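# Carry tube rack through self-closing door to desk

## Task

Move the tube rack from the counter, through the door that swings shut by itself, onto the desk, using either or both robots. Done when the rack stands upright on the desk with each tube seated all the way down in a hole, the door is closed, and the robots have released it and backed away. It fails if the rack or any tube touches the floor, or if a robot falls over or is left leaning.

## Robot and tools

Robots: two identical Hello Robot Stretch 3 units, r1 and r2. Each has a two-wheel base (0.33 m long, 0.34 m wide, passive omni wheel at the rear), a lift on a mast, and one telescoping arm reaching out to the robot's right side, with a wrist and two-finger gripper at its end. The base cannot slide sideways; to bring the gripper forward or back you drive. A spin in place pivots about the point midway between the drive wheels, 0.05 m behind the front edge. With the arm pulled in and the wrist folded, the spin sweeps a 0.28 m radius; an unfolded, level wrist reaches beyond that.

Frames: the base frame has its origin on the floor between the drive wheels, x forward, y left, z up. hand_pose is reported in it, located where the closed fingertips meet; with all wrist joints at zero its x axis is up, y points back along the arm to the mast, z to the rear. Odometry is the base frame at scene start. Each robot reports only in its own frames, so where one robot is relative to the other must be judged from images, lidar_m, wrist_depth_mm and head_depth_mm.

execute_actions: argument actions is a list holding one action (or none, which just returns state and images). The action is an object keyed by "r1" and/or "r2". Under each key: "base" with exactly one of translate_m (a relative drive in metres from the base's current spot, forward positive, -1 to 1) or rotate_rad (a relative turn in radians, counter-clockwise/left positive, -3.2 to 3.2); "joints" with absolute targets by name; and optionally "contact_limits" {"arm_m": effort percent 1 to 100} which halts the arm once its motor effort reaches that value (contact_stop), lower being gentler. Joint targets (absolute): lift_m 0 to 1.1 m (arm height); arm_m 0 to 0.52 m (extension); wrist_yaw_rad -1.345 to 4.42 (0 along the arm, positive toward the front, 3.0 folded over the base); wrist_pitch_rad -1.57 to 0.451 (0 level, negative tips fingers down); wrist_roll_rad -2.911 to 2.911; gripper_m -0.089 to 0.179 (larger is wider; real fingertip gap is 0.007 to 0.025 m smaller, zero under 0.007); head_pan_rad -3.953 to 1.73 (0 forward, positive left, -1.57 along the arm); head_tilt_rad -1.53 to 0.419 (negative down). All motions in an action begin together; each action lasts at most 15 s. Anything omitted may keep pushing toward its earlier target. An unknown key or out-of-range number rejects the whole call. The optional cameras list picks images (r1_head_camera, r1_nav_camera, r1_wrist_camera, r2_head_camera, r2_nav_camera, r2_wrist_camera, or all); omitted or null means all, [] none. If a result reports a stop, later motion calls in the same reply are skipped.

wait: seconds 0 to 10; commands nothing, returns state and images. zoom_image: camera name plus region [x0, y0, x1, y1] in pixels of that camera's latest full image, top-left origin, at most 504 by 504. finished_scene: scene number; ends the scene irreversibly and reports success. Answering without a tool call ends everything.

Result lines: base_status and joint_status give how each motion ended: done (for the base, wheels turned the full amount even if slipping), off_target (stopped short and may still push), contact_stop, time_out, torque_fault. After the last three the old target is dropped; a lift or arm that contact-stopped goes slack until commanded again, and a slack lift may sag under load or keep pressing. on_its_own lists uncommanded behaviour; its "held at" is the held target, not the position. motor_effort is percent of maximum, positive toward higher joint values (positive wheel effort drives forward), with the peak in brackets; readings carry fixed and random error. An at-rest effort out of range suggests pushing or load. lidar_m: 12 distances in metres, 30-degree sectors, first straight ahead then counter-clockwise (4th left, 7th behind, 10th right), "-" for nothing; plane is 0.17 m above the floor, range 0.15 to 12 m, blind to glass and its own robot, partly blocked by the mast and low lift. wrist_depth_mm (45 to 1000) and head_depth_mm (280 to 4000, sideways image) are 7x7 median depths, row by row from top left. base_odometry counts wheel turns, so slip appears as motion; turned_by_wheels and turned_by_imu give the turn since the last result; base_tilt in degrees (forward/right positive, offset up to about 4).

Cautions: a hard press between the robots fails the run, and no line reports robot-to-robot contact; once bases touch, even millimetres more is too much. Equal commands can move the two robots up to 2.5 cm differently per metre, which strains a shared load and can tip a robot. Base, wrist and head never auto-stop. Pushing something rigid with the gripper above about 0.45 m can tip the robot, as can driving while holding or hooking a fixed object, or snagging furniture, especially in reverse; if tilted, back out in small steps, free the gripper, drop lift_m to about 0.2. Fold or unfold the wrist only with lift_m 0.32 to 0.95, wrist_pitch_rad -0.4, roll near 0; when folded the lift may go to 0.25. With yaw below -0.4 keep pitch at -0.5 or lower. Wrist servos switch off for 10 s after sustained strain. To grasp, command gripper_m under the object's width; to release, open at least 0.02 above the contact value; send a new value to re-squeeze. Fast base speed (0.30 m/s, 1.9 rad/s) only with lift_m under 0.30, arm_m under 0.03, yaw above 2.54; otherwise 0.10 m/s and 0.63 rad/s. Loose objects may be nudged occasionally. Avoid drops, slams and hard pushes.

Each tool is called after "Request:" by a JSON object that holds its "op" and its "data".

## Session

Request:
{"op": "execute_actions", "data": {"actions": []}}

Scene clock: 0.00 s.
r1.base_odometry: x=+0.000 y=+0.000 heading=+0.000 (m, m, rad; r1's odometry frame)
r1.turned_by_wheels: +0.000 (rad since the last result)
r1.turned_by_imu: +0.000 (rad since the last result)
r1.base_tilt: forward=+0.0 right=+1.9 (deg)
r1.lidar_m: 2.48 1.02 1.12 1.05 1.07 1.35 1.27 1.29 1.03 0.96 0.98 1.36
r1.head_depth_mm: 1714 2013 1992 1986 1966 1954 1895 / 1714 2399 2480 2510 2489 2477 2158 / 1746 2467 2475 2443 2436 2470 2131 / 1746 2420 2430 2410 2403 2420 2123 / 1750 2390 2391 2367 2369 2362 2115 / 1758 2367 2351 2342 2334 2347 2106 / 1740 2330 2318 2321 2320 1562 1913
r1.base_status: not commanded
r1.joint_positions: lift_m=+0.393 arm_m=-0.002 wrist_yaw_rad=+3.108 wrist_pitch_rad=-0.495 wrist_roll_rad=+0.013 gripper_m=+0.037 head_pan_rad=+0.016 head_tilt_rad=+0.003
r1.joint_status: not commanded
r1.motor_effort: left_wheel=-1 right_wheel=+0 lift_m=+38 arm_m=+0 wrist_yaw_rad=+0 wrist_pitch_rad=+6 wrist_roll_rad=+0 gripper_m=+1 head_pan_rad=+0 head_tilt_rad=+1 (%)
r1.hand_pose: x=-0.0140 y=+0.0707 z=+0.3890 quat_wxyz=(+0.186, +0.692, +0.161, +0.678) (m; r1's base frame)
r1.wrist_depth_mm: 918 918 977 - - - - / 967 - - - - - - / - - - - - - 900 / 841 858 - 856 859 853 826 / 695 701 686 700 695 697 708 / 582 594 609 591 601 590 583 / 513 528 - - 499 519 509
r2.base_odometry: x=+0.000 y=+0.000 heading=+0.000 (m, m, rad; r2's odometry frame)
r2.turned_by_wheels: +0.000 (rad since the last result)
r2.turned_by_imu: +0.000 (rad since the last result)
r2.base_tilt: forward=+1.3 right=-1.3 (deg)
r2.lidar_m: 0.88 1.16 1.28 1.31 1.73 1.77 1.82 1.97 1.88 1.27 0.90 0.85
r2.head_depth_mm: 782 783 788 787 793 794 797 / 819 826 829 835 833 839 838 / 871 872 877 880 884 884 890 / 923 927 930 931 939 938 944 / 982 985 987 994 1000 1003 1001 / 1046 1053 1054 1055 1065 1071 1074 / 1123 1123 1126 1134 1139 1147 1150
r2.base_status: not commanded
r2.joint_positions: lift_m=+0.314 arm_m=+0.000 wrist_yaw_rad=+3.061 wrist_pitch_rad=-0.592 wrist_roll_rad=+0.016 gripper_m=+0.037 head_pan_rad=-0.010 head_tilt_rad=-0.002
r2.joint_status: not commanded
r2.motor_effort: left_wheel=+0 right_wheel=+0 lift_m=+23 arm_m=+0 wrist_yaw_rad=-1 wrist_pitch_rad=+2 wrist_roll_rad=+0 gripper_m=+0 head_pan_rad=-1 head_tilt_rad=+2 (%)
r2.hand_pose: x=-0.0051 y=+0.0533 z=+0.2899 quat_wxyz=(+0.235, +0.689, +0.177, +0.662) (m; r2's base frame)
r2.wrist_depth_mm: - - - - - - - / 950 933 909 899 877 864 847 / 751 740 - 717 711 701 704 / 633 630 626 609 611 601 595 / 544 551 - 563 552 524 518 / 493 - - - - 464 460 / - - - - 414 414 410
pictures: r1_head_camera (sideways: a quarter turn clockwise sets it upright), r1_nav_camera (sideways: a quarter turn counterclockwise sets it upright), r1_wrist_camera, r2_head_camera (sideways: a quarter turn clockwise sets it upright), r2_nav_camera (sideways: a quarter turn counterclockwise sets it upright), r2_wrist_camera
Images, in order (width x height): r1_head_camera 896x504, r1_nav_camera 672x504, r1_wrist_camera 644x364, r2_head_camera 896x504, r2_nav_camera 672x504, r2_wrist_camera 644x364.

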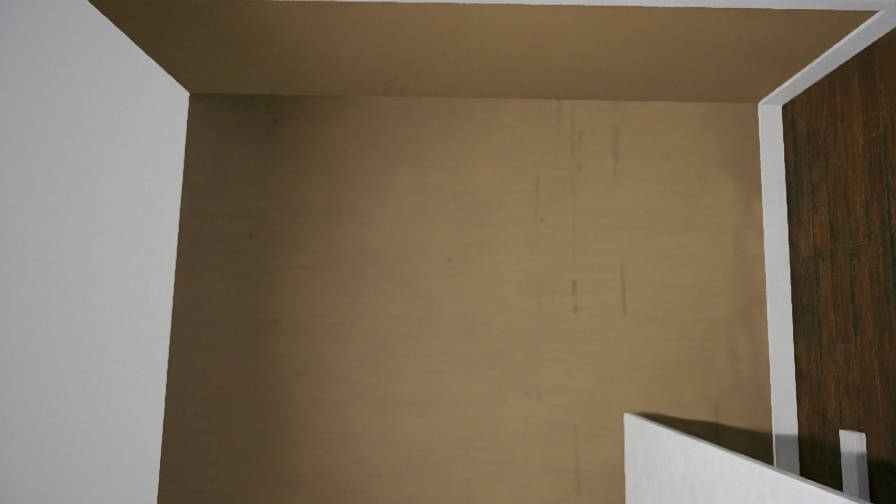

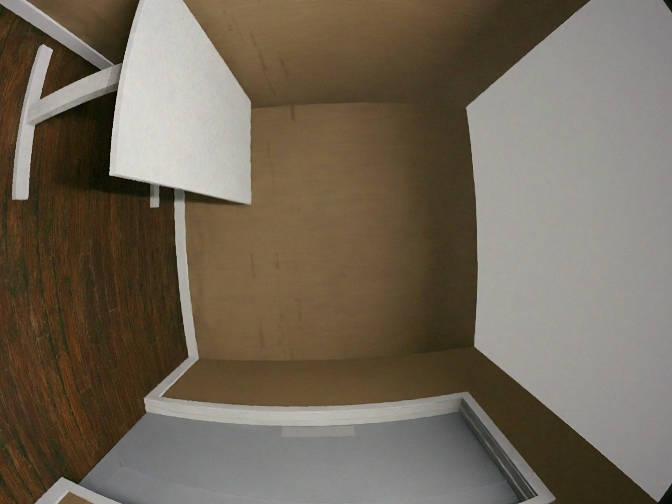

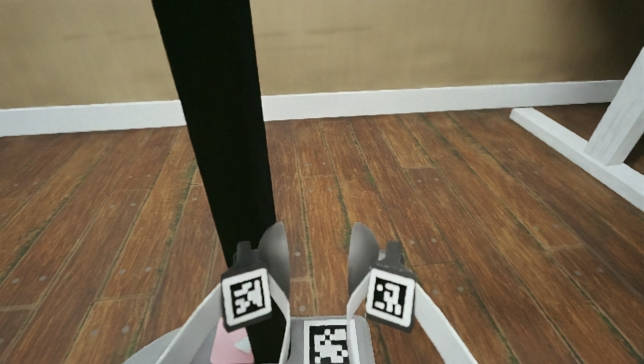

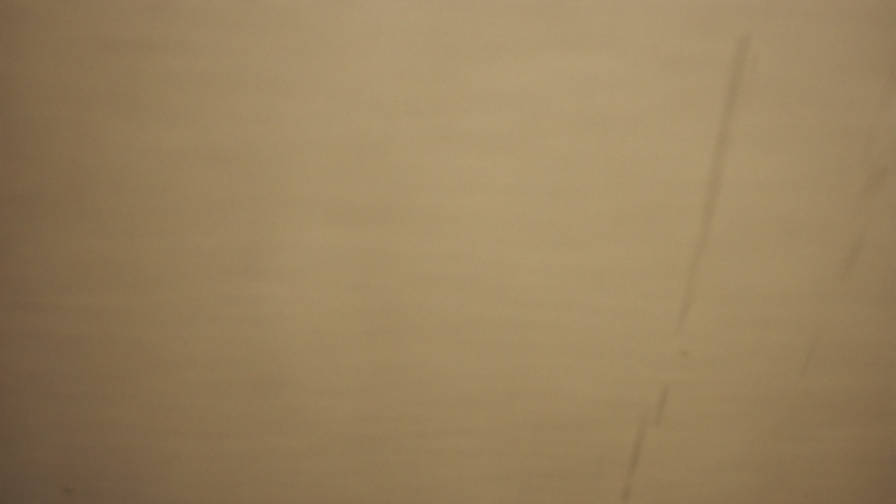

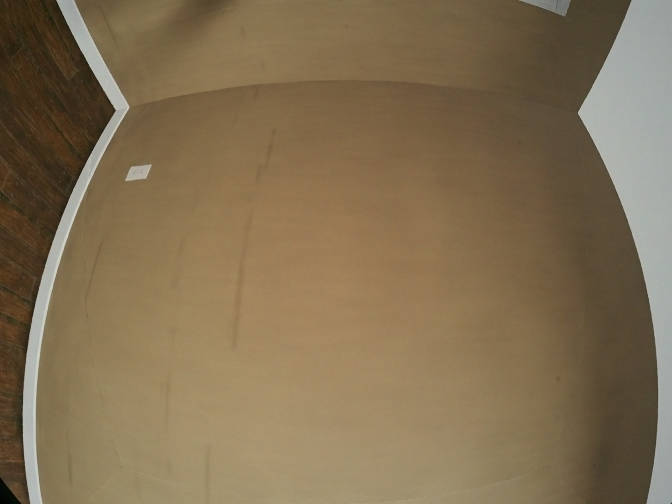

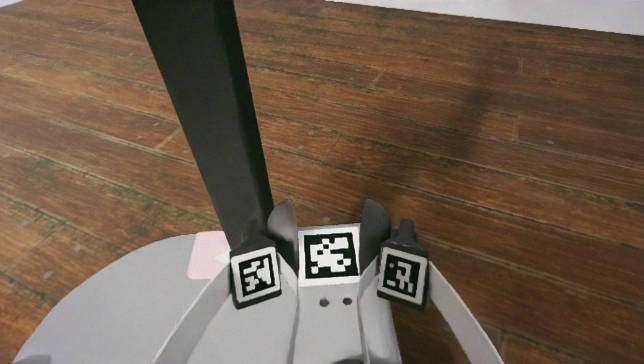

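r1 is in the desk room; the door is to its left. Look around.

Request:
{"op": "execute_actions", "data": {"actions": [{"r1":{"joints":{"head_pan_rad":1.5,"head_tilt_rad":-0.4}},"r2":{"joints":{"head_pan_rad":-2.6,"head_tilt_rad":-0.4}}}], "cameras": ["r1_nav_camera","r2_nav_camera","r1_head_camera"]}}

Scene clock: 2.07 s.
r1.base_odometry: x=+0.000 y=+0.000 heading=+0.000 (m, m, rad; r1's odometry frame)
r1.turned_by_wheels: +0.000 (rad since the last result)
r1.turned_by_imu: +0.000 (rad since the last result)
r1.base_tilt: forward=+0.0 right=+1.9 (deg)
r1.lidar_m: 2.48 1.02 1.12 1.05 1.07 1.35 1.27 1.29 1.03 0.96 0.98 1.36
r1.head_depth_mm: 944 1021 1111 1213 1334 1490 1363 / 929 999 1079 1175 1287 1437 1363 / 905 968 1051 1142 1258 1395 1356 / 884 949 1021 1115 1211 1337 1353 / 864 927 997 1084 1183 1299 1345 / 848 908 978 1053 1145 1255 1323 / 831 891 950 1030 1113 1221 1296
r1.base_status: not commanded
r1.joint_positions: lift_m=+0.393 arm_m=-0.002 wrist_yaw_rad=+3.108 wrist_pitch_rad=-0.495 wrist_roll_rad=+0.013 gripper_m=+0.037 head_pan_rad=+1.493 head_tilt_rad=-0.395
r1.joint_status: all done
r1.motor_effort: left_wheel=-1(0) right_wheel=+0(0) lift_m=+37(37) arm_m=+0(0) wrist_yaw_rad=-1(0) wrist_pitch_rad=+6(6) wrist_roll_rad=+1(0) gripper_m=+0(1) head_pan_rad=+3(38) head_tilt_rad=-2(28) (%)
r1.hand_pose: x=-0.0140 y=+0.0707 z=+0.3890 quat_wxyz=(+0.186, +0.692, +0.161, +0.678) (m; r1's base frame)
r1.wrist_depth_mm: 896 922 964 - - - - / 974 - - - - - - / - - - - - - 920 / 874 843 - 869 837 835 830 / 695 685 707 701 688 702 704 / 595 592 604 594 598 593 590 / 519 529 - - 506 513 504
r2.base_odometry: x=+0.000 y=+0.000 heading=+0.000 (m, m, rad; r2's odometry frame)
r2.turned_by_wheels: +0.000 (rad since the last result)
r2.turned_by_imu: +0.000 (rad since the last result)
r2.base_tilt: forward=+1.4 right=-1.4 (deg)
r2.lidar_m: 0.88 1.16 1.28 1.31 1.73 1.77 1.82 1.97 1.87 1.27 0.90 0.85
r2.head_depth_mm: 2132 2234 2330 2451 2279 1736 1405 / 2388 2561 2675 2762 2273 1741 1403 / 2619 2781 2988 3093 2250 1741 1404 / 2454 2643 2195 2384 2252 1729 1407 / 2331 2504 2071 2199 2245 1740 1409 / 2202 2390 1942 2085 2155 1722 1396 / 2143 2291 1878 1960 2084 1720 1386
r2.base_status: not commanded
r2.joint_positions: lift_m=+0.314 arm_m=+0.000 wrist_yaw_rad=+3.061 wrist_pitch_rad=-0.592 wrist_roll_rad=+0.016 gripper_m=+0.037 head_pan_rad=-2.593 head_tilt_rad=-0.395
r2.joint_status: all done
r2.motor_effort: left_wheel=+0(1) right_wheel=-1(1) lift_m=+23(23) arm_m=+0(0) wrist_yaw_rad=-1(1) wrist_pitch_rad=+3(3) wrist_roll_rad=+0(0) gripper_m=+1(0) head_pan_rad=-2(31) head_tilt_rad=-3(24) (%)
r2.hand_pose: x=-0.0051 y=+0.0533 z=+0.2899 quat_wxyz=(+0.235, +0.689, +0.177, +0.662) (m; r2's base frame)
r2.wrist_depth_mm: - - - - - - - / 943 924 908 908 889 869 850 / 762 742 - 751 711 711 706 / 639 622 619 620 614 602 594 / 549 552 - 559 538 532 516 / 482 - - - - 462 457 / - - - - 416 417 412
pictures: r1_head_camera (sideways: a quarter turn clockwise sets it upright), r1_nav_camera (sideways: a quarter turn counterclockwise sets it upright), r2_nav_camera (sideways: a quarter turn counterclockwise sets it upright)
Images, in order (width x height): r1_head_camera 896x504, r1_nav_camera 672x504, r2_nav_camera 672x504.

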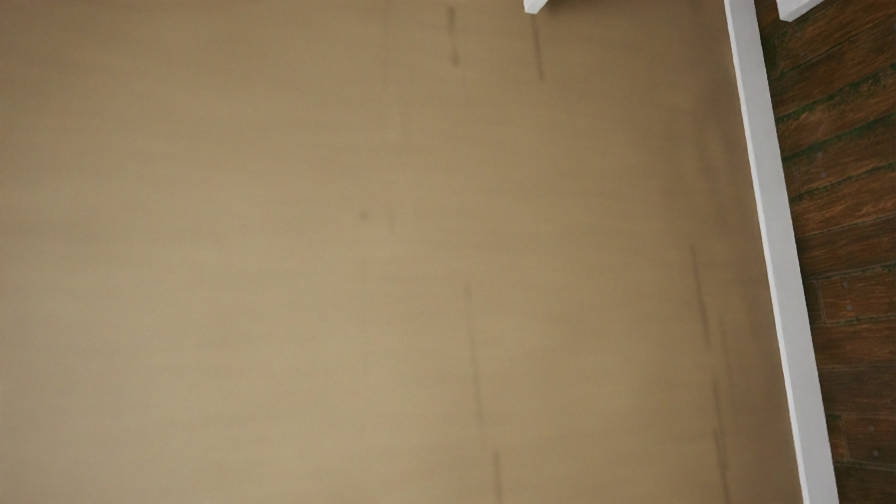

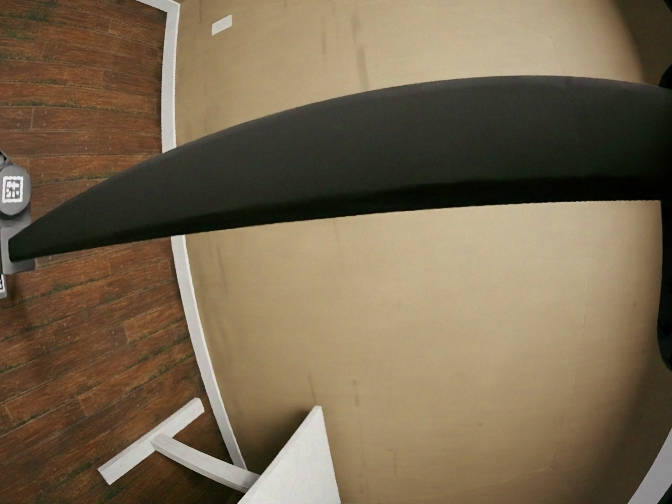

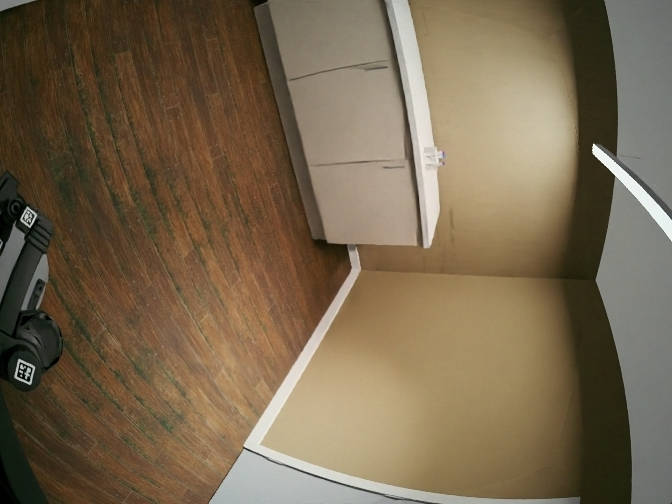

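Request:
{"op": "execute_actions", "data": {"actions": [{"r1":{"joints":{"head_pan_rad":-2.4,"head_tilt_rad":-0.4}},"r2":{"joints":{"head_pan_rad":1.6,"head_tilt_rad":-0.4}}}], "cameras": ["r1_nav_camera","r2_nav_camera"]}}

Request:
{"op": "execute_actions", "data": {"actions": [{"r2":{"joints":{"head_pan_rad":-3.6}}}], "cameras": ["r2_nav_camera","r2_head_camera"]}}

Scene clock: 4.90 s.
r1.base_odometry: x=+0.000 y=+0.000 heading=+0.000 (m, m, rad; r1's odometry frame)
r1.turned_by_wheels: +0.000 (rad since the last result)
r1.turned_by_imu: +0.000 (rad since the last result)
r1.base_tilt: forward=+0.1 right=+1.8 (deg)
r1.lidar_m: 2.48 1.02 1.12 1.05 1.07 1.36 1.27 1.29 1.03 0.96 0.98 1.36
r1.head_depth_mm: 1073 1139 1198 1278 1358 1456 1366 / 1138 1210 1285 1368 1467 1558 1365 / 1219 1302 1377 1489 1590 1638 1360 / 1302 1388 1488 1609 1741 1699 1354 / 1218 1294 1396 1516 1650 1627 1353 / 1082 1154 1223 1308 1408 1506 1344 / 974 1033 1091 1153 1233 1326 1308
r1.base_status: not commanded
r1.joint_positions: lift_m=+0.393 arm_m=-0.002 wrist_yaw_rad=+3.108 wrist_pitch_rad=-0.495 wrist_roll_rad=+0.013 gripper_m=+0.037 head_pan_rad=-2.393 head_tilt_rad=-0.395
r1.joint_status: all done
r1.motor_effort: left_wheel=-1(1) right_wheel=+0(0) lift_m=+37(38) arm_m=+0(0) wrist_yaw_rad=+0(0) wrist_pitch_rad=+6(6) wrist_roll_rad=+1(1) gripper_m=+1(0) head_pan_rad=-3(38) head_tilt_rad=-2(0) (%)
r1.hand_pose: x=-0.0140 y=+0.0707 z=+0.3890 quat_wxyz=(+0.186, +0.692, +0.161, +0.678) (m; r1's base frame)
r1.wrist_depth_mm: 910 930 994 - - - - / 967 - - - - - - / - - - - - - 912 / 854 861 - 861 836 849 826 / 715 703 697 696 697 688 709 / 587 586 608 594 600 590 586 / 509 525 - - 505 512 504
r2.base_odometry: x=+0.000 y=+0.000 heading=+0.000 (m, m, rad; r2's odometry frame)
r2.turned_by_wheels: +0.000 (rad since the last result)
r2.turned_by_imu: +0.000 (rad since the last result)
r2.base_tilt: forward=+1.4 right=-1.4 (deg)
r2.lidar_m: 0.87 1.16 1.28 1.31 1.73 1.77 1.82 1.97 1.88 1.27 0.90 0.85
r2.head_depth_mm: 1069 1144 1212 1294 1409 1515 1402 / 1125 1200 1283 1382 1508 1612 1403 / 1198 1281 1366 1479 1611 1677 1400 / 1264 1355 1458 1587 1753 1728 1402 / 1333 1452 1571 1717 1873 1738 1391 / 1437 1541 1702 1858 2043 1721 1397 / 1531 1656 1848 2028 2133 1735 1414
r2.base_status: not commanded
r2.joint_positions: lift_m=+0.314 arm_m=+0.000 wrist_yaw_rad=+3.061 wrist_pitch_rad=-0.592 wrist_roll_rad=+0.016 gripper_m=+0.037 head_pan_rad=+1.593 head_tilt_rad=-0.395
r2.joint_status: all done
r2.motor_effort: left_wheel=+0(0) right_wheel=-1(1) lift_m=+23(23) arm_m=+0(0) wrist_yaw_rad=+0(1) wrist_pitch_rad=+3(3) wrist_roll_rad=+0(1) gripper_m=+0(0) head_pan_rad=+2(30) head_tilt_rad=-3(3) (%)
r2.hand_pose: x=-0.0051 y=+0.0533 z=+0.2899 quat_wxyz=(+0.235, +0.689, +0.177, +0.662) (m; r2's base frame)
r2.wrist_depth_mm: - - - - - - - / 927 927 901 898 882 869 855 / 751 740 - 727 718 707 701 / 644 624 629 607 611 602 587 / 552 560 - 562 536 526 523 / 491 - - - - 464 455 / - - - - 414 414 415
pictures: r1_nav_camera (sideways: a quarter turn counterclockwise sets it upright), r2_nav_camera (sideways: a quarter turn counterclockwise sets it upright)
Images, in order (width x height): r1_nav_camera 672x504, r2_nav_camera 672x504.

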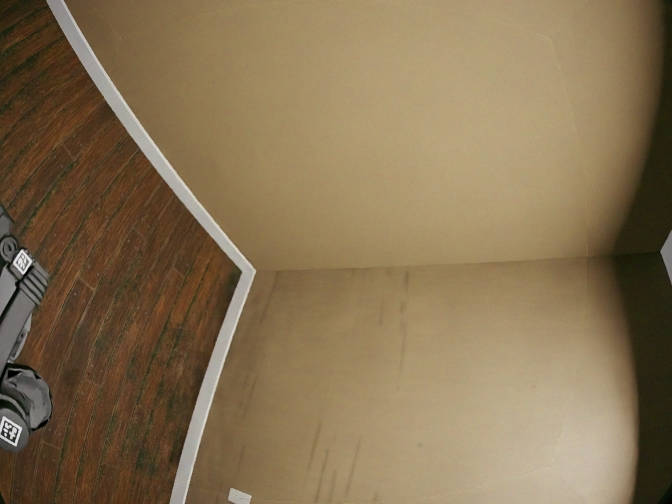

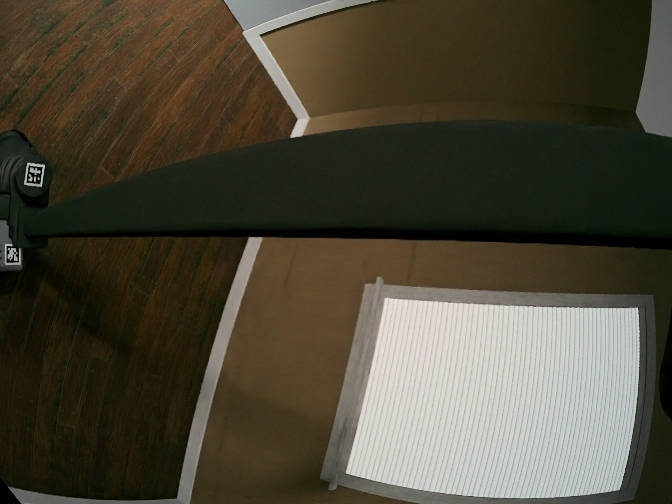

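Scene clock: 7.60 s.
r1.base_odometry: x=+0.000 y=+0.000 heading=+0.000 (m, m, rad; r1's odometry frame)
r1.turned_by_wheels: +0.000 (rad since the last result)
r1.turned_by_imu: +0.000 (rad since the last result)
r1.base_tilt: forward=+0.2 right=+1.9 (deg)
r1.lidar_m: 2.48 1.02 1.12 1.05 1.07 1.36 1.27 1.29 1.03 0.96 0.98 1.36
r1.head_depth_mm: 1077 1135 1205 1281 1363 1456 1373 / 1145 1212 1286 1364 1463 1547 1361 / 1221 1292 1386 1472 1581 1645 1356 / 1300 1390 1490 1607 1741 1684 1347 / 1214 1291 1399 1513 1649 1632 1342 / 1085 1148 1228 1313 1405 1513 1343 / 976 1030 1090 1153 1233 1316 1318
r1.base_status: not commanded
r1.joint_positions: lift_m=+0.393 arm_m=-0.002 wrist_yaw_rad=+3.108 wrist_pitch_rad=-0.495 wrist_roll_rad=+0.013 gripper_m=+0.037 head_pan_rad=-2.393 head_tilt_rad=-0.395
r1.joint_status: not commanded
r1.motor_effort: left_wheel=+0(0) right_wheel=+0(0) lift_m=+37(38) arm_m=+0(0) wrist_yaw_rad=+0(0) wrist_pitch_rad=+7(6) wrist_roll_rad=+1(0) gripper_m=+1(0) head_pan_rad=-3(3) head_tilt_rad=-2(2) (%)
r1.hand_pose: x=-0.0140 y=+0.0707 z=+0.3890 quat_wxyz=(+0.186, +0.692, +0.161, +0.678) (m; r1's base frame)
r1.wrist_depth_mm: 907 929 976 - - - - / 993 - - - - - - / - - - - - - 893 / 843 843 - 851 854 848 827 / 705 712 698 707 691 683 694 / 593 590 597 598 604 605 592 / 513 527 - - 504 517 503
r2.base_odometry: x=+0.000 y=+0.000 heading=+0.000 (m, m, rad; r2's odometry frame)
r2.turned_by_wheels: +0.000 (rad since the last result)
r2.turned_by_imu: +0.000 (rad since the last result)
r2.base_tilt: forward=+1.4 right=-1.3 (deg)
r2.lidar_m: 0.88 1.16 1.28 1.31 1.74 1.77 1.82 1.97 1.88 1.27 0.90 0.85
r2.head_depth_mm: 1491 1590 1727 1875 2019 1744 1406 / 1512 1618 1759 1893 2033 1758 1410 / 1512 1629 1764 1914 2055 1755 1415 / 1527 1661 1774 1947 2072 1743 1404 / 1533 1652 1784 1935 2062 1729 1397 / 1553 1667 1799 1981 2090 1716 1406 / 1547 1668 1809 1969 2111 1726 1393
r2.base_status: not commanded
r2.joint_positions: lift_m=+0.314 arm_m=+0.000 wrist_yaw_rad=+3.061 wrist_pitch_rad=-0.592 wrist_roll_rad=+0.016 gripper_m=+0.037 head_pan_rad=-3.593 head_tilt_rad=-0.395
r2.joint_status: all done
r2.motor_effort: left_wheel=+0(0) right_wheel=-1(1) lift_m=+24(23) arm_m=+0(0) wrist_yaw_rad=+0(1) wrist_pitch_rad=+3(2) wrist_roll_rad=+0(0) gripper_m=+0(1) head_pan_rad=-2(32) head_tilt_rad=-3(2) (%)
r2.hand_pose: x=-0.0051 y=+0.0533 z=+0.2899 quat_wxyz=(+0.235, +0.689, +0.177, +0.662) (m; r2's base frame)
r2.wrist_depth_mm: - - - - - - - / 927 938 918 897 885 891 840 / 762 759 - 733 713 716 707 / 633 641 624 621 610 597 600 / 548 554 - 568 537 520 521 / 488 - - - - 463 458 / - - - - 421 410 411
pictures: r2_head_camera (sideways: a quarter turn clockwise sets it upright), r2_nav_camera (sideways: a quarter turn counterclockwise sets it upright)
Images, in order (width x height): r2_head_camera 896x504, r2_nav_camera 672x504.

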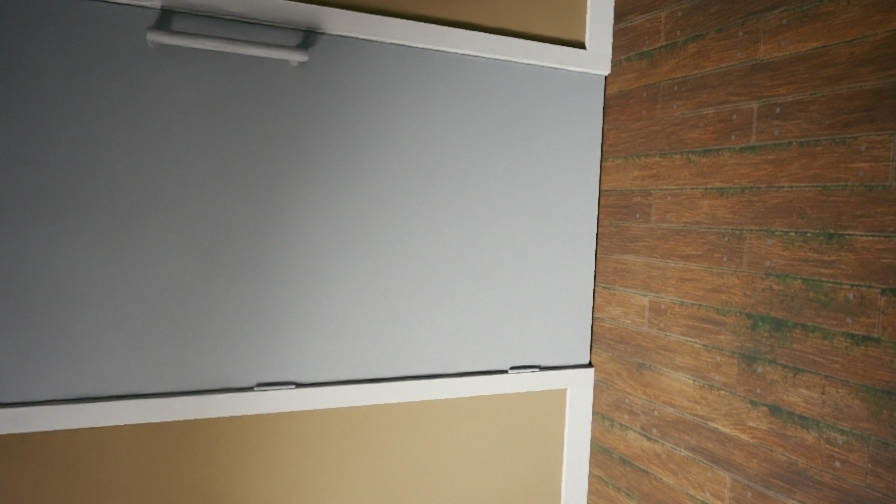

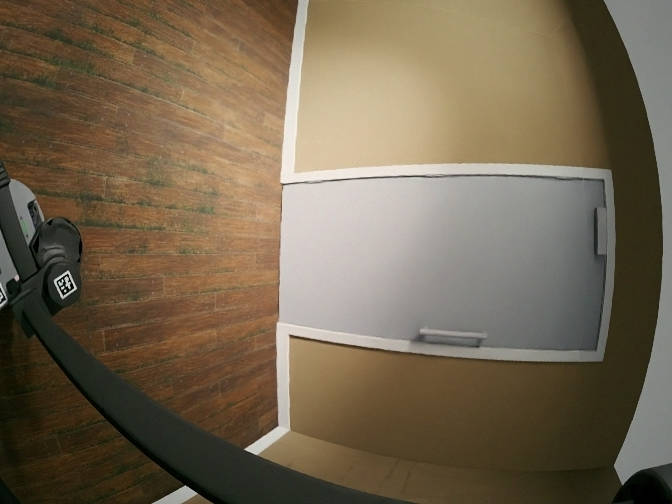

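Request:
{"op": "execute_actions", "data": {"actions": [{"r1":{"base":{"translate_m":0.35},"joints":{"head_pan_rad":-1.57,"head_tilt_rad":-0.5,"lift_m":0.25}},"r2":{"base":{"rotate_rad":-2.6},"joints":{"head_pan_rad":0,"head_tilt_rad":-0.3,"lift_m":0.26}}}], "cameras": ["r1_nav_camera","r2_nav_camera","r2_head_camera"]}}

Scene clock: 12.47 s.
r1.base_odometry: x=+0.350 y=+0.000 heading=+0.000 (m, m, rad; r1's odometry frame)
r1.turned_by_wheels: +0.000 (rad since the last result)
r1.turned_by_imu: -0.002 (rad since the last result)
r1.base_tilt: forward=+0.1 right=+1.8 (deg)
r1.lidar_m: 2.13 1.71 0.78 1.08 1.10 1.41 1.61 1.47 1.00 0.93 0.95 1.32
r1.head_depth_mm: 794 871 956 1069 1202 1391 1282 / 782 855 946 1050 1185 1358 1268 / 772 840 928 1032 1157 1326 1271 / 760 831 913 1013 1134 1298 1262 / 750 817 898 993 1118 1270 1257 / 740 804 883 978 1084 1237 1253 / 732 794 868 958 1070 1215 1243
r1.base_status: done
r1.joint_positions: lift_m=+0.250 arm_m=-0.002 wrist_yaw_rad=+3.108 wrist_pitch_rad=-0.496 wrist_roll_rad=+0.013 gripper_m=+0.037 head_pan_rad=-1.577 head_tilt_rad=-0.494
r1.joint_status: all done
r1.motor_effort: left_wheel=+0(5) right_wheel=+0(7) lift_m=+27(30) arm_m=+0(0) wrist_yaw_rad=+0(0) wrist_pitch_rad=+7(7) wrist_roll_rad=+0(0) gripper_m=-1(1) head_pan_rad=+3(33) head_tilt_rad=-4(12) (%)
r1.hand_pose: x=-0.0140 y=+0.0705 z=+0.2460 quat_wxyz=(+0.186, +0.692, +0.161, +0.678) (m; r1's base frame)
r1.wrist_depth_mm: 953 960 - - - - - / 969 - - - - 866 - / 792 804 - 799 776 743 795 / 608 616 - 610 618 612 595 / 507 521 - 530 503 507 507 / 435 - - - 437 426 428 / - - - - 364 372 372
r2.base_odometry: x=+0.000 y=+0.000 heading=-2.600 (m, m, rad; r2's odometry frame)
r2.turned_by_wheels: -2.600 (rad since the last result)
r2.turned_by_imu: -2.632 (rad since the last result)
r2.base_tilt: forward=+1.3 right=-1.4 (deg)
r2.lidar_m: 1.96 1.88 1.24 0.89 0.86 0.88 1.19 1.28 1.32 1.78 1.77 1.82
r2.head_depth_mm: 2110 2191 2288 2374 2387 1923 1517 / 2395 2509 2589 2708 2607 1922 1508 / 2588 2775 2923 3092 2596 1906 1519 / 2495 2646 2767 2270 2377 1918 1514 / 2401 2530 2578 2135 2257 1896 1502 / 2262 2382 2446 1997 2152 1904 1497 / 2150 2266 2298 1894 2025 1897 1499
r2.base_status: done
r2.joint_positions: lift_m=+0.260 arm_m=+0.000 wrist_yaw_rad=+3.061 wrist_pitch_rad=-0.593 wrist_roll_rad=+0.016 gripper_m=+0.037 head_pan_rad=-0.007 head_tilt_rad=-0.309
r2.joint_status: all done
r2.motor_effort: left_wheel=+3(9) right_wheel=-5(12) lift_m=+20(18) arm_m=+0(0) wrist_yaw_rad=+1(1) wrist_pitch_rad=+3(3) wrist_roll_rad=+0(0) gripper_m=-1(0) head_pan_rad=+3(29) head_tilt_rad=+4(12) (%)
r2.hand_pose: x=-0.0051 y=+0.0532 z=+0.2357 quat_wxyz=(+0.236, +0.689, +0.177, +0.662) (m; r2's base frame)
r2.wrist_depth_mm: 673 757 928 970 984 981 970 / 721 773 785 770 761 765 751 / 662 649 - 644 622 610 611 / 548 551 556 557 540 525 522 / 495 - - - 472 462 455 / - - - - - 402 401 / - - - - 364 364 361
pictures: r1_nav_camera (sideways: a quarter turn counterclockwise sets it upright), r2_head_camera (sideways: a quarter turn clockwise sets it upright), r2_nav_camera (sideways: a quarter turn counterclockwise sets it upright)
Images, in order (width x height): r1_nav_camera 672x504, r2_head_camera 896x504, r2_nav_camera 672x504.

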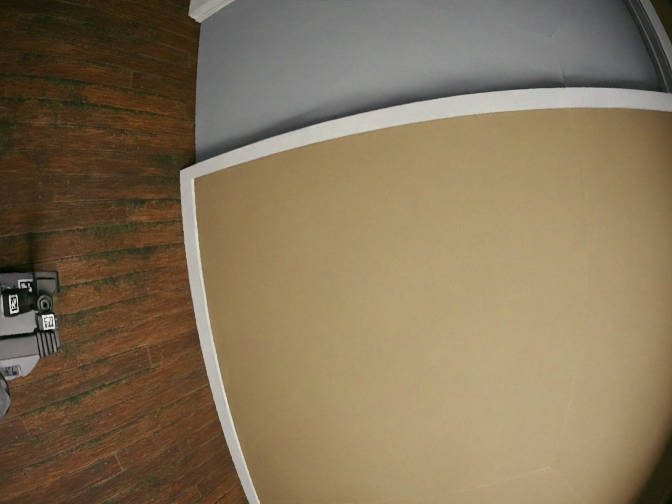

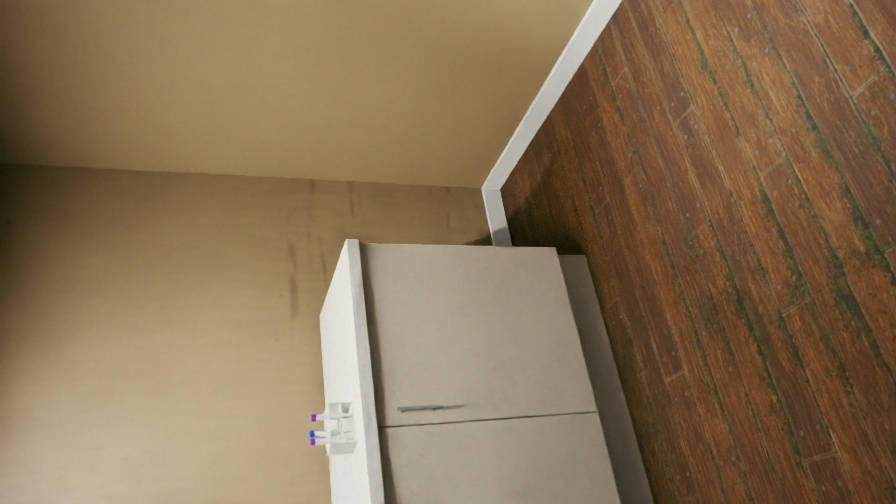

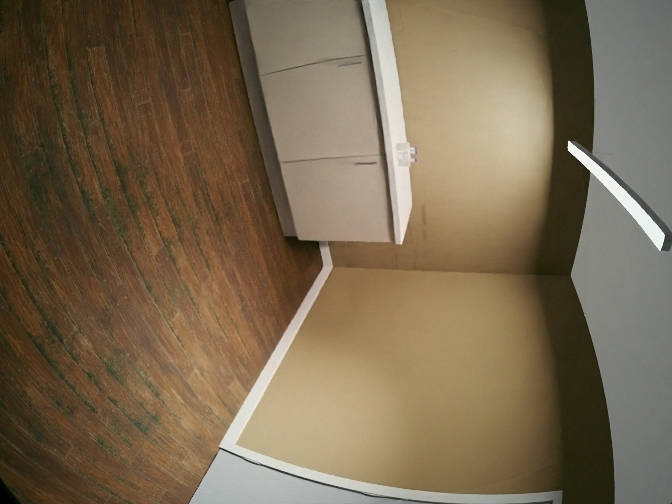

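Request:
{"op": "execute_actions", "data": {"actions": [{"r1":{"base":{"translate_m":0.6}},"r2":{"base":{"rotate_rad":2.29},"joints":{"head_pan_rad":-1.9,"head_tilt_rad":-0.3}}}], "cameras": ["r1_nav_camera"]}}

Request:
{"op": "execute_actions", "data": {"actions": [{"r2":{"base":{"translate_m":-0.85},"joints":{"head_pan_rad":-1.57}}}], "cameras": ["r2_nav_camera","r2_head_camera"]}}

Scene clock: 18.00 s.
r1.base_odometry: x=+0.950 y=+0.000 heading=+0.000 (m, m, rad; r1's odometry frame)
r1.turned_by_wheels: +0.000 (rad since the last result)
r1.turned_by_imu: -0.003 (rad since the last result)
r1.base_tilt: forward=+0.1 right=+2.0 (deg)
r1.lidar_m: 1.54 1.33 1.22 0.65 1.16 1.48 2.21 1.38 0.94 0.89 0.97 1.13
r1.head_depth_mm: 744 816 898 1002 1138 1310 1276 / 732 802 883 984 1113 1275 1283 / 734 788 871 956 1083 1241 1269 / 781 851 931 1026 1135 1282 1265 / 771 841 921 1017 1141 1297 1256 / 760 826 904 1000 1116 1264 1250 / 750 812 890 982 1098 1238 1240
r1.base_status: done
r1.joint_positions: lift_m=+0.250 arm_m=-0.002 wrist_yaw_rad=+3.108 wrist_pitch_rad=-0.496 wrist_roll_rad=+0.013 gripper_m=+0.037 head_pan_rad=-1.577 head_tilt_rad=-0.494
r1.joint_status: not commanded
r1.motor_effort: left_wheel=-1(5) right_wheel=-1(7) lift_m=+26(27) arm_m=+0(0) wrist_yaw_rad=+0(0) wrist_pitch_rad=+7(7) wrist_roll_rad=+0(0) gripper_m=+0(0) head_pan_rad=+3(3) head_tilt_rad=-3(3) (%)
r1.hand_pose: x=-0.0140 y=+0.0705 z=+0.2459 quat_wxyz=(+0.186, +0.692, +0.161, +0.678) (m; r1's base frame)
r1.wrist_depth_mm: 963 - - - - - - / - - - - - - - / 790 787 - 774 790 791 785 / 621 619 - 615 626 621 624 / 507 522 - 523 501 503 507 / 438 - - - 440 429 426 / - - - - 369 369 371
r2.base_odometry: x=+0.000 y=+0.000 heading=-0.310 (m, m, rad; r2's odometry frame)
r2.turned_by_wheels: +2.290 (rad since the last result)
r2.turned_by_imu: +2.317 (rad since the last result)
r2.base_tilt: forward=+1.4 right=-1.5 (deg)
r2.lidar_m: 0.85 0.95 1.28 1.28 1.41 1.78 1.77 1.95 1.89 1.88 1.05 0.86
r2.head_depth_mm: 2266 2401 2541 2069 2218 1938 1516 / 2223 2381 2465 2026 2194 1917 1511 / 2233 2356 2438 2008 2168 1920 1511 / 2183 2345 2410 1991 2132 1929 1501 / 2158 2311 2380 1961 2092 1897 1500 / 2169 2293 2369 1936 2068 1891 1499 / 2125 2286 2330 1910 2076 1883 1492
r2.base_status: done
r2.joint_positions: lift_m=+0.260 arm_m=+0.000 wrist_yaw_rad=+3.061 wrist_pitch_rad=-0.593 wrist_roll_rad=+0.016 gripper_m=+0.037 head_pan_rad=-1.893 head_tilt_rad=-0.309
r2.joint_status: all done
r2.motor_effort: left_wheel=-3(8) right_wheel=+4(15) lift_m=+20(21) arm_m=-1(1) wrist_yaw_rad=-1(0) wrist_pitch_rad=+3(3) wrist_roll_rad=+0(1) gripper_m=+0(0) head_pan_rad=-3(31) head_tilt_rad=+3(3) (%)
r2.hand_pose: x=-0.0051 y=+0.0532 z=+0.2357 quat_wxyz=(+0.236, +0.689, +0.177, +0.662) (m; r2's base frame)
r2.wrist_depth_mm: - - - 968 - 968 953 / 816 805 785 779 772 753 734 / 659 661 - 636 626 627 616 / 553 550 547 554 534 529 517 / 493 - - - 473 454 460 / - - - - - 407 399 / - - - - 363 361 358
pictures: r1_nav_camera (sideways: a quarter turn counterclockwise sets it upright)
Images, in order (width x height): r1_nav_camera 672x504.

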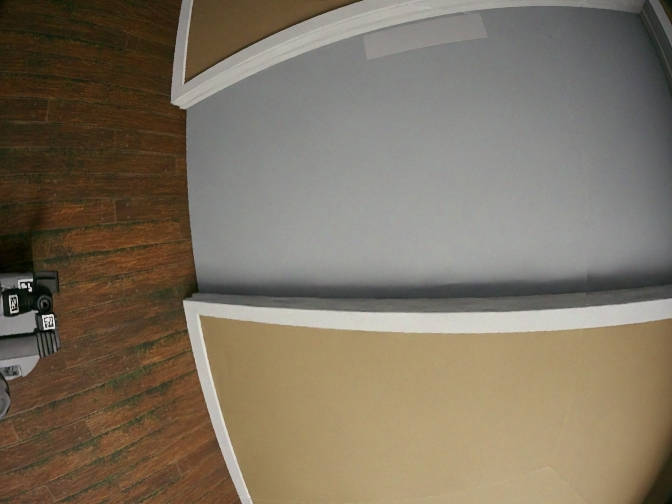

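Scene clock: 22.53 s.
r1.base_odometry: x=+0.950 y=+0.000 heading=+0.000 (m, m, rad; r1's odometry frame)
r1.turned_by_wheels: +0.000 (rad since the last result)
r1.turned_by_imu: +0.000 (rad since the last result)
r1.base_tilt: forward=+0.2 right=+1.9 (deg)
r1.lidar_m: 1.54 1.33 1.22 0.66 1.16 1.49 2.20 1.38 0.94 0.88 0.97 1.13
r1.head_depth_mm: 745 813 901 1006 1140 1312 1284 / 730 802 884 988 1110 1276 1277 / 733 791 870 956 1082 1238 1266 / 782 850 927 1033 1137 1284 1262 / 771 837 921 1021 1142 1295 1258 / 759 828 907 1000 1119 1272 1249 / 750 815 888 983 1100 1240 1245
r1.base_status: not commanded
r1.joint_positions: lift_m=+0.250 arm_m=-0.002 wrist_yaw_rad=+3.108 wrist_pitch_rad=-0.496 wrist_roll_rad=+0.013 gripper_m=+0.037 head_pan_rad=-1.577 head_tilt_rad=-0.494
r1.joint_status: not commanded
r1.motor_effort: left_wheel=-1(0) right_wheel=-1(1) lift_m=+27(27) arm_m=+0(0) wrist_yaw_rad=+0(0) wrist_pitch_rad=+6(7) wrist_roll_rad=+1(1) gripper_m=+0(0) head_pan_rad=+3(2) head_tilt_rad=-3(2) (%)
r1.hand_pose: x=-0.0140 y=+0.0705 z=+0.2459 quat_wxyz=(+0.186, +0.692, +0.161, +0.678) (m; r1's base frame)
r1.wrist_depth_mm: 974 - - - - - - / - - - - - - - / 772 786 - 808 792 774 793 / 615 605 - 602 613 605 607 / 498 526 - 528 502 504 507 / 438 - - - 427 428 425 / - - - - 369 374 370
r2.base_odometry: x=-0.809 y=+0.259 heading=-0.310 (m, m, rad; r2's odometry frame)
r2.turned_by_wheels: +0.000 (rad since the last result)
r2.turned_by_imu: -0.002 (rad since the last result)
r2.base_tilt: forward=+1.4 right=-1.3 (deg)
r2.lidar_m: 1.69 1.75 1.43 1.42 1.15 0.94 0.94 1.03 1.62 1.73 1.92 1.70
r2.head_depth_mm: 1982 2113 2183 1740 1904 1927 1520 / 2004 2132 2228 1762 1878 1931 1520 / 2080 2191 2280 1815 1925 1925 1508 / 2101 2209 2284 1855 1987 1921 1501 / 2143 2294 2334 1899 2031 1900 1511 / 2175 2320 2383 1944 2089 1876 1501 / 2251 2391 2482 2015 2188 1901 1488
r2.base_status: done
r2.joint_positions: lift_m=+0.260 arm_m=+0.000 wrist_yaw_rad=+3.061 wrist_pitch_rad=-0.593 wrist_roll_rad=+0.016 gripper_m=+0.037 head_pan_rad=-1.577 head_tilt_rad=-0.309
r2.joint_status: all done
r2.motor_effort: left_wheel=-2(9) right_wheel=+5(8) lift_m=+21(21) arm_m=-1(0) wrist_yaw_rad=+0(2) wrist_pitch_rad=+3(3) wrist_roll_rad=+0(0) gripper_m=-1(0) head_pan_rad=+2(18) head_tilt_rad=+4(3) (%)
r2.hand_pose: x=-0.0051 y=+0.0532 z=+0.2357 quat_wxyz=(+0.236, +0.689, +0.177, +0.662) (m; r2's base frame)
r2.wrist_depth_mm: 949 - - 997 957 942 945 / 827 802 793 785 773 758 735 / 668 641 - 636 640 624 609 / 554 551 547 555 538 528 527 / 490 - - - 473 458 454 / - - - - - 405 403 / - - - - 363 363 358
pictures: r2_head_camera (sideways: a quarter turn clockwise sets it upright), r2_nav_camera (sideways: a quarter turn counterclockwise sets it upright)
Images, in order (width x height): r2_head_camera 896x504, r2_nav_camera 672x504.

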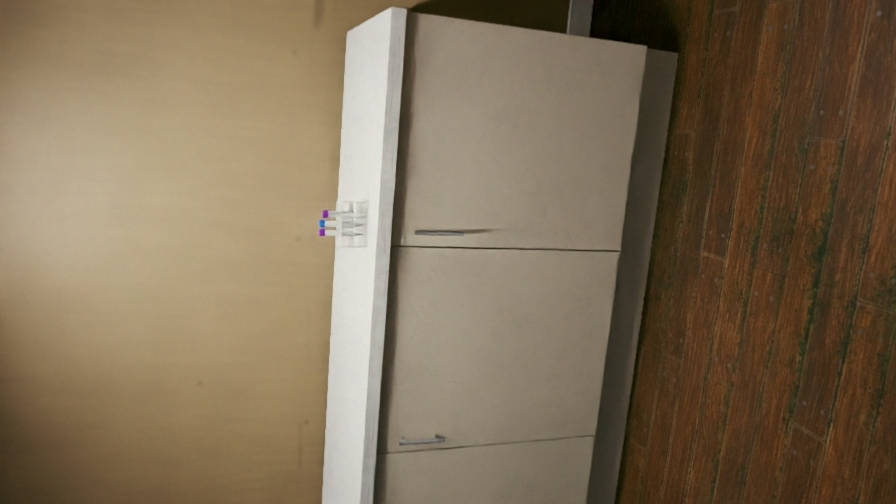

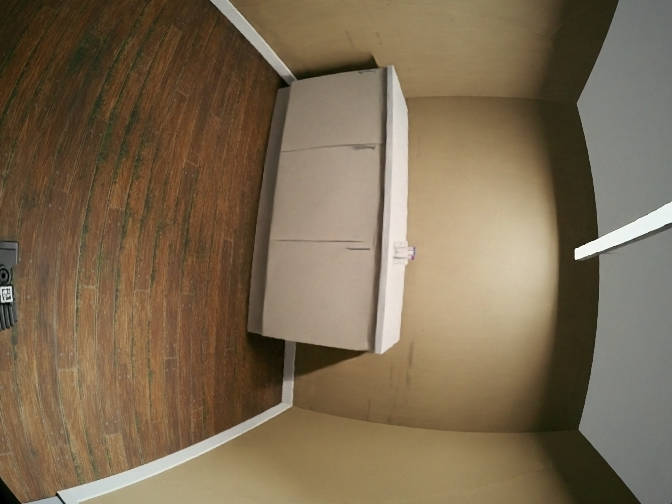

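Request:
{"op": "execute_actions", "data": {"actions": [{"r1":{"base":{"translate_m":0.5}},"r2":{"base":{"rotate_rad":-1.45}}}], "cameras": []}}

Request:
{"op": "execute_actions", "data": {"actions": [{"r1":{"base":{"rotate_rad":-1.57},"joints":{"head_pan_rad":0}},"r2":{"base":{"translate_m":0.97}}}], "cameras": ["r1_nav_camera"]}}

Request:
{"op": "execute_actions", "data": {"actions": [{"r1":{"base":{"translate_m":0.7}},"r2":{"base":{"rotate_rad":1.2},"joints":{"lift_m":0.9}}}], "cameras": ["r1_nav_camera","r2_head_camera"]}}

Scene clock: 27.03 s.
r1.base_odometry: x=+1.450 y=+0.000 heading=+0.000 (m, m, rad; r1's odometry frame)
r1.turned_by_wheels: +0.000 (rad since the last result)
r1.turned_by_imu: -0.002 (rad since the last result)
r1.base_tilt: forward=+0.2 right=+1.9 (deg)
r1.lidar_m: 1.05 1.06 0.97 1.19 0.89 0.91 2.69 1.31 0.97 0.91 0.85 1.07
r1.head_depth_mm: 776 846 934 1046 1186 1329 1277 / 762 832 919 1021 1151 1319 1271 / 750 820 904 1006 1130 1290 1274 / 739 808 891 986 1106 1260 1255 / 730 796 872 969 1083 1229 1256 / 722 783 856 949 1059 1205 1244 / 709 769 842 919 1004 1092 1190
r1.base_status: done
r1.joint_positions: lift_m=+0.250 arm_m=-0.002 wrist_yaw_rad=+3.108 wrist_pitch_rad=-0.496 wrist_roll_rad=+0.013 gripper_m=+0.037 head_pan_rad=-1.577 head_tilt_rad=-0.494
r1.joint_status: not commanded
r1.motor_effort: left_wheel=-1(5) right_wheel=-1(8) lift_m=+27(27) arm_m=+0(0) wrist_yaw_rad=+0(0) wrist_pitch_rad=+7(6) wrist_roll_rad=+1(0) gripper_m=+0(1) head_pan_rad=+3(3) head_tilt_rad=-3(3) (%)
r1.hand_pose: x=-0.0140 y=+0.0705 z=+0.2459 quat_wxyz=(+0.186, +0.692, +0.161, +0.678) (m; r1's base frame)
r1.wrist_depth_mm: - - - - - - 996 / 736 - - - - 974 - / 715 811 - 798 783 806 764 / 611 629 - 628 620 613 620 / 507 524 - 523 507 498 513 / 441 - - - 431 430 427 / - - - - 368 375 369
r2.base_odometry: x=-0.809 y=+0.259 heading=-1.760 (m, m, rad; r2's odometry frame)
r2.turned_by_wheels: -1.450 (rad since the last result)
r2.turned_by_imu: -1.468 (rad since the last result)
r2.base_tilt: forward=+1.4 right=-1.4 (deg)
r2.lidar_m: 1.74 1.93 1.69 1.69 1.62 1.42 1.43 1.07 0.94 0.94 1.10 1.74
r2.head_depth_mm: 763 804 848 901 961 1023 1098 / 785 827 880 933 992 1063 1145 / 809 856 910 968 1034 1115 1202 / 836 884 938 1002 1066 1160 1249 / 861 913 977 1041 1122 1219 1318 / 896 960 1016 1092 1173 1271 1385 / 930 988 1058 1145 1236 1346 1426
r2.base_status: done
r2.joint_positions: lift_m=+0.260 arm_m=+0.000 wrist_yaw_rad=+3.061 wrist_pitch_rad=-0.593 wrist_roll_rad=+0.016 gripper_m=+0.037 head_pan_rad=-1.577 head_tilt_rad=-0.309
r2.joint_status: not commanded
r2.motor_effort: left_wheel=+3(7) right_wheel=-5(10) lift_m=+21(20) arm_m=-1(1) wrist_yaw_rad=+2(1) wrist_pitch_rad=+3(3) wrist_roll_rad=+0(0) gripper_m=+0(1) head_pan_rad=+1(1) head_tilt_rad=+3(4) (%)
r2.hand_pose: x=-0.0051 y=+0.0531 z=+0.2357 quat_wxyz=(+0.236, +0.689, +0.177, +0.662) (m; r2's base frame)
r2.wrist_depth_mm: - - - - 983 972 927 / 820 812 778 782 762 755 747 / 659 659 - 636 633 624 613 / 552 547 547 551 533 527 518 / 492 - - - 471 457 453 / - - - - - 407 401 / - - - - 365 362 361
pictures: none
No camera images: the call's "cameras" was empty. Leave "cameras" out to get every camera's image.

Scene clock: 31.87 s.
r1.base_odometry: x=+1.450 y=+0.000 heading=-1.570 (m, m, rad; r1's odometry frame)
r1.turned_by_wheels: -1.570 (rad since the last result)
r1.turned_by_imu: -1.546 (rad since the last result)
r1.base_tilt: forward=+0.2 right=+1.9 (deg)
r1.lidar_m: 0.91 0.85 1.09 1.05 1.07 0.97 1.19 0.89 1.56 2.70 1.28 0.97
r1.head_depth_mm: 765 833 923 1029 1167 1324 1282 / 754 823 906 1009 1142 1303 1271 / 743 812 894 994 1120 1275 1273 / 734 800 879 972 1095 1245 1261 / 723 789 863 958 1074 1216 1256 / 713 778 853 944 1053 1199 1249 / 707 767 838 919 1003 1092 1185
r1.base_status: done
r1.joint_positions: lift_m=+0.250 arm_m=-0.002 wrist_yaw_rad=+3.108 wrist_pitch_rad=-0.496 wrist_roll_rad=+0.013 gripper_m=+0.037 head_pan_rad=-0.007 head_tilt_rad=-0.495
r1.joint_status: all done
r1.motor_effort: left_wheel=+2(7) right_wheel=-5(11) lift_m=+28(27) arm_m=+0(0) wrist_yaw_rad=+0(0) wrist_pitch_rad=+7(7) wrist_roll_rad=+0(0) gripper_m=-1(1) head_pan_rad=+3(38) head_tilt_rad=-3(3) (%)
r1.hand_pose: x=-0.0140 y=+0.0705 z=+0.2459 quat_wxyz=(+0.186, +0.692, +0.161, +0.678) (m; r1's base frame)
r1.wrist_depth_mm: 925 949 984 983 - - 822 / 978 968 - - - - 854 / 719 792 - 792 775 785 775 / 616 610 - 608 608 619 623 / 510 527 - 523 503 515 504 / 441 - - - 433 431 429 / - - - - 365 370 368
r2.base_odometry: x=-0.992 y=-0.693 heading=-1.760 (m, m, rad; r2's odometry frame)
r2.turned_by_wheels: +0.000 (rad since the last result)
r2.turned_by_imu: +0.001 (rad since the last result)
r2.base_tilt: forward=+1.4 right=-1.3 (deg)
r2.lidar_m: 0.81 0.96 1.41 1.41 1.67 2.34 2.32 1.39 1.21 1.22 0.92 0.81
r2.head_depth_mm: 1005 1051 1115 1176 1260 1357 1424 / 1033 1091 1152 1228 1309 1394 1471 / 1063 1123 1200 1265 1352 1463 1517 / 1103 1163 1237 1326 1413 1521 1509 / 1137 1213 1288 1370 1482 1598 1499 / 1181 1252 1340 1439 1563 1692 1500 / 1223 1303 1402 1510 1626 1752 1490
r2.base_status: done
r2.joint_positions: lift_m=+0.260 arm_m=+0.000 wrist_yaw_rad=+3.061 wrist_pitch_rad=-0.593 wrist_roll_rad=+0.016 gripper_m=+0.037 head_pan_rad=-1.577 head_tilt_rad=-0.309
r2.joint_status: not commanded
r2.motor_effort: left_wheel=+2(8) right_wheel=-5(9) lift_m=+21(20) arm_m=-1(1) wrist_yaw_rad=+0(0) wrist_pitch_rad=+3(3) wrist_roll_rad=+0(1) gripper_m=+0(0) head_pan_rad=+1(2) head_tilt_rad=+3(4) (%)
r2.hand_pose: x=-0.0051 y=+0.0531 z=+0.2357 quat_wxyz=(+0.236, +0.689, +0.177, +0.662) (m; r2's base frame)
r2.wrist_depth_mm: - - - - 982 991 950 / 824 800 787 769 769 767 744 / 668 644 - 634 621 621 611 / 559 548 555 552 530 527 517 / 485 - - - 473 456 460 / - - - - - 405 403 / - - - - 364 360 358
pictures: r1_nav_camera (sideways: a quarter turn counterclockwise sets it upright)
Images, in order (width x height): r1_nav_camera 672x504.

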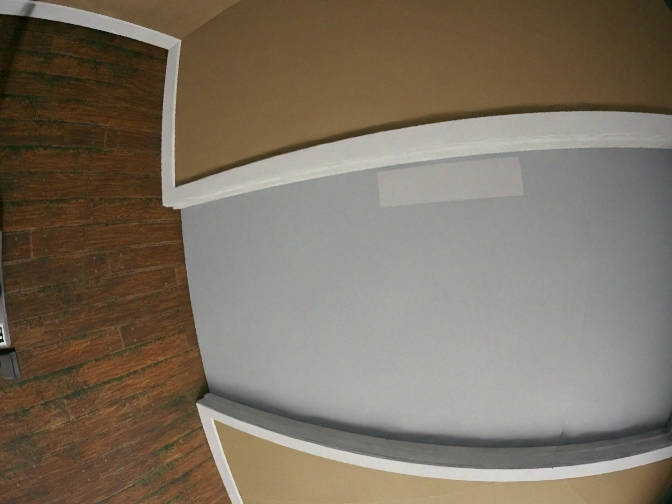

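Scene clock: 38.53 s.
r1.base_odometry: x=+1.451 y=-0.700 heading=-1.570 (m, m, rad; r1's odometry frame)
r1.turned_by_wheels: +0.000 (rad since the last result)
r1.turned_by_imu: -0.003 (rad since the last result)
r1.base_tilt: forward=+0.0 right=+1.9 (deg)
r1.lidar_m: 0.21 0.22 0.28 0.36 1.13 1.45 1.88 1.47 2.46 0.79 0.33 0.23
r1.head_depth_mm: - - - - - - 305 / - - - - - - 300 / - - - - - - 296 / - - - - - - 292 / - - - - - - 288 / - - - - - - - / - - - - - - -
r1.base_status: done
r1.joint_positions: lift_m=+0.250 arm_m=-0.002 wrist_yaw_rad=+3.108 wrist_pitch_rad=-0.496 wrist_roll_rad=+0.013 gripper_m=+0.037 head_pan_rad=-0.007 head_tilt_rad=-0.495
r1.joint_status: not commanded
r1.motor_effort: left_wheel=+2(8) right_wheel=-5(8) lift_m=+26(27) arm_m=+0(0) wrist_yaw_rad=+0(0) wrist_pitch_rad=+7(7) wrist_roll_rad=+0(1) gripper_m=+1(0) head_pan_rad=+3(3) head_tilt_rad=-2(3) (%)
r1.hand_pose: x=-0.0140 y=+0.0705 z=+0.2459 quat_wxyz=(+0.186, +0.692, +0.161, +0.678) (m; r1's base frame)
r1.wrist_depth_mm: 937 994 - - 337 300 230 / - - - 964 358 321 235 / 778 805 - 750 392 335 236 / 622 616 - 617 439 343 240 / 510 522 - 515 472 351 241 / 431 - - - 438 361 247 / - - - - 366 353 248
r2.base_odometry: x=-0.992 y=-0.693 heading=-0.560 (m, m, rad; r2's odometry frame)
r2.turned_by_wheels: +1.200 (rad since the last result)
r2.turned_by_imu: +1.214 (rad since the last result)
r2.base_tilt: forward=+1.4 right=-1.3 (deg)
r2.lidar_m: 1.41 1.44 1.86 2.34 1.88 1.29 1.22 1.24 0.86 0.81 0.83 1.07
r2.head_depth_mm: 1253 1316 1403 1224 900 964 1044 / 1237 1314 1396 1232 895 953 1041 / 1229 1307 1385 1213 886 954 1035 / 1234 1304 1375 1214 880 942 1026 / 1223 1291 1385 1119 877 938 1024 / 1217 1281 1365 1202 875 938 1016 / 1212 1280 1362 1192 873 926 1008
r2.base_status: done
r2.joint_positions: lift_m=+0.900 arm_m=+0.000 wrist_yaw_rad=+3.061 wrist_pitch_rad=-0.593 wrist_roll_rad=+0.016 gripper_m=+0.037 head_pan_rad=-1.577 head_tilt_rad=-0.309
r2.joint_status: all done
r2.motor_effort: left_wheel=-3(8) right_wheel=+4(11) lift_m=+26(28) arm_m=-1(1) wrist_yaw_rad=-1(1) wrist_pitch_rad=+3(3) wrist_roll_rad=+1(0) gripper_m=+0(1) head_pan_rad=+2(1) head_tilt_rad=+3(3) (%)
r2.hand_pose: x=-0.0051 y=+0.0530 z=+0.8753 quat_wxyz=(+0.236, +0.689, +0.178, +0.662) (m; r2's base frame)
r2.wrist_depth_mm: - - - - - - - / - - - - - - - / - - - - - - - / - - - - - - - / - - - - - - - / - - - - - - - / - - 999 977 988 996 989
pictures: r1_nav_camera (sideways: a quarter turn counterclockwise sets it upright), r2_head_camera (sideways: a quarter turn clockwise sets it upright)
Images, in order (width x height): r1_nav_camera 672x504, r2_head_camera 896x504.

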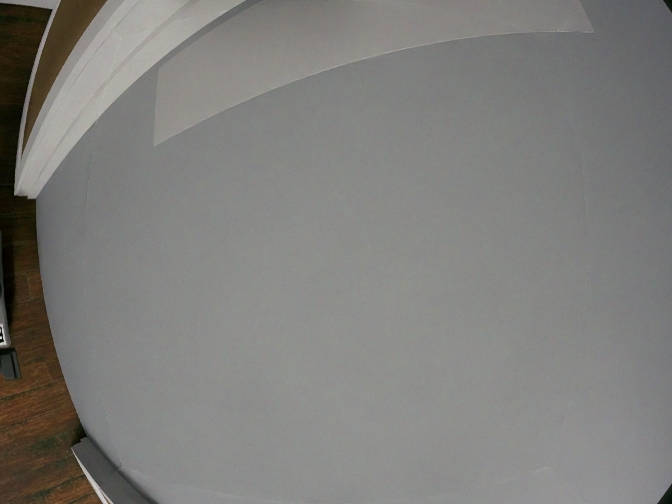

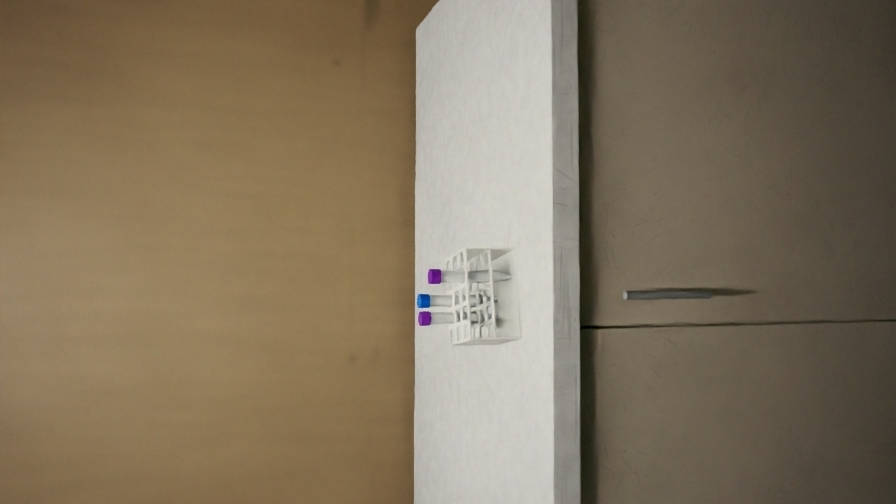

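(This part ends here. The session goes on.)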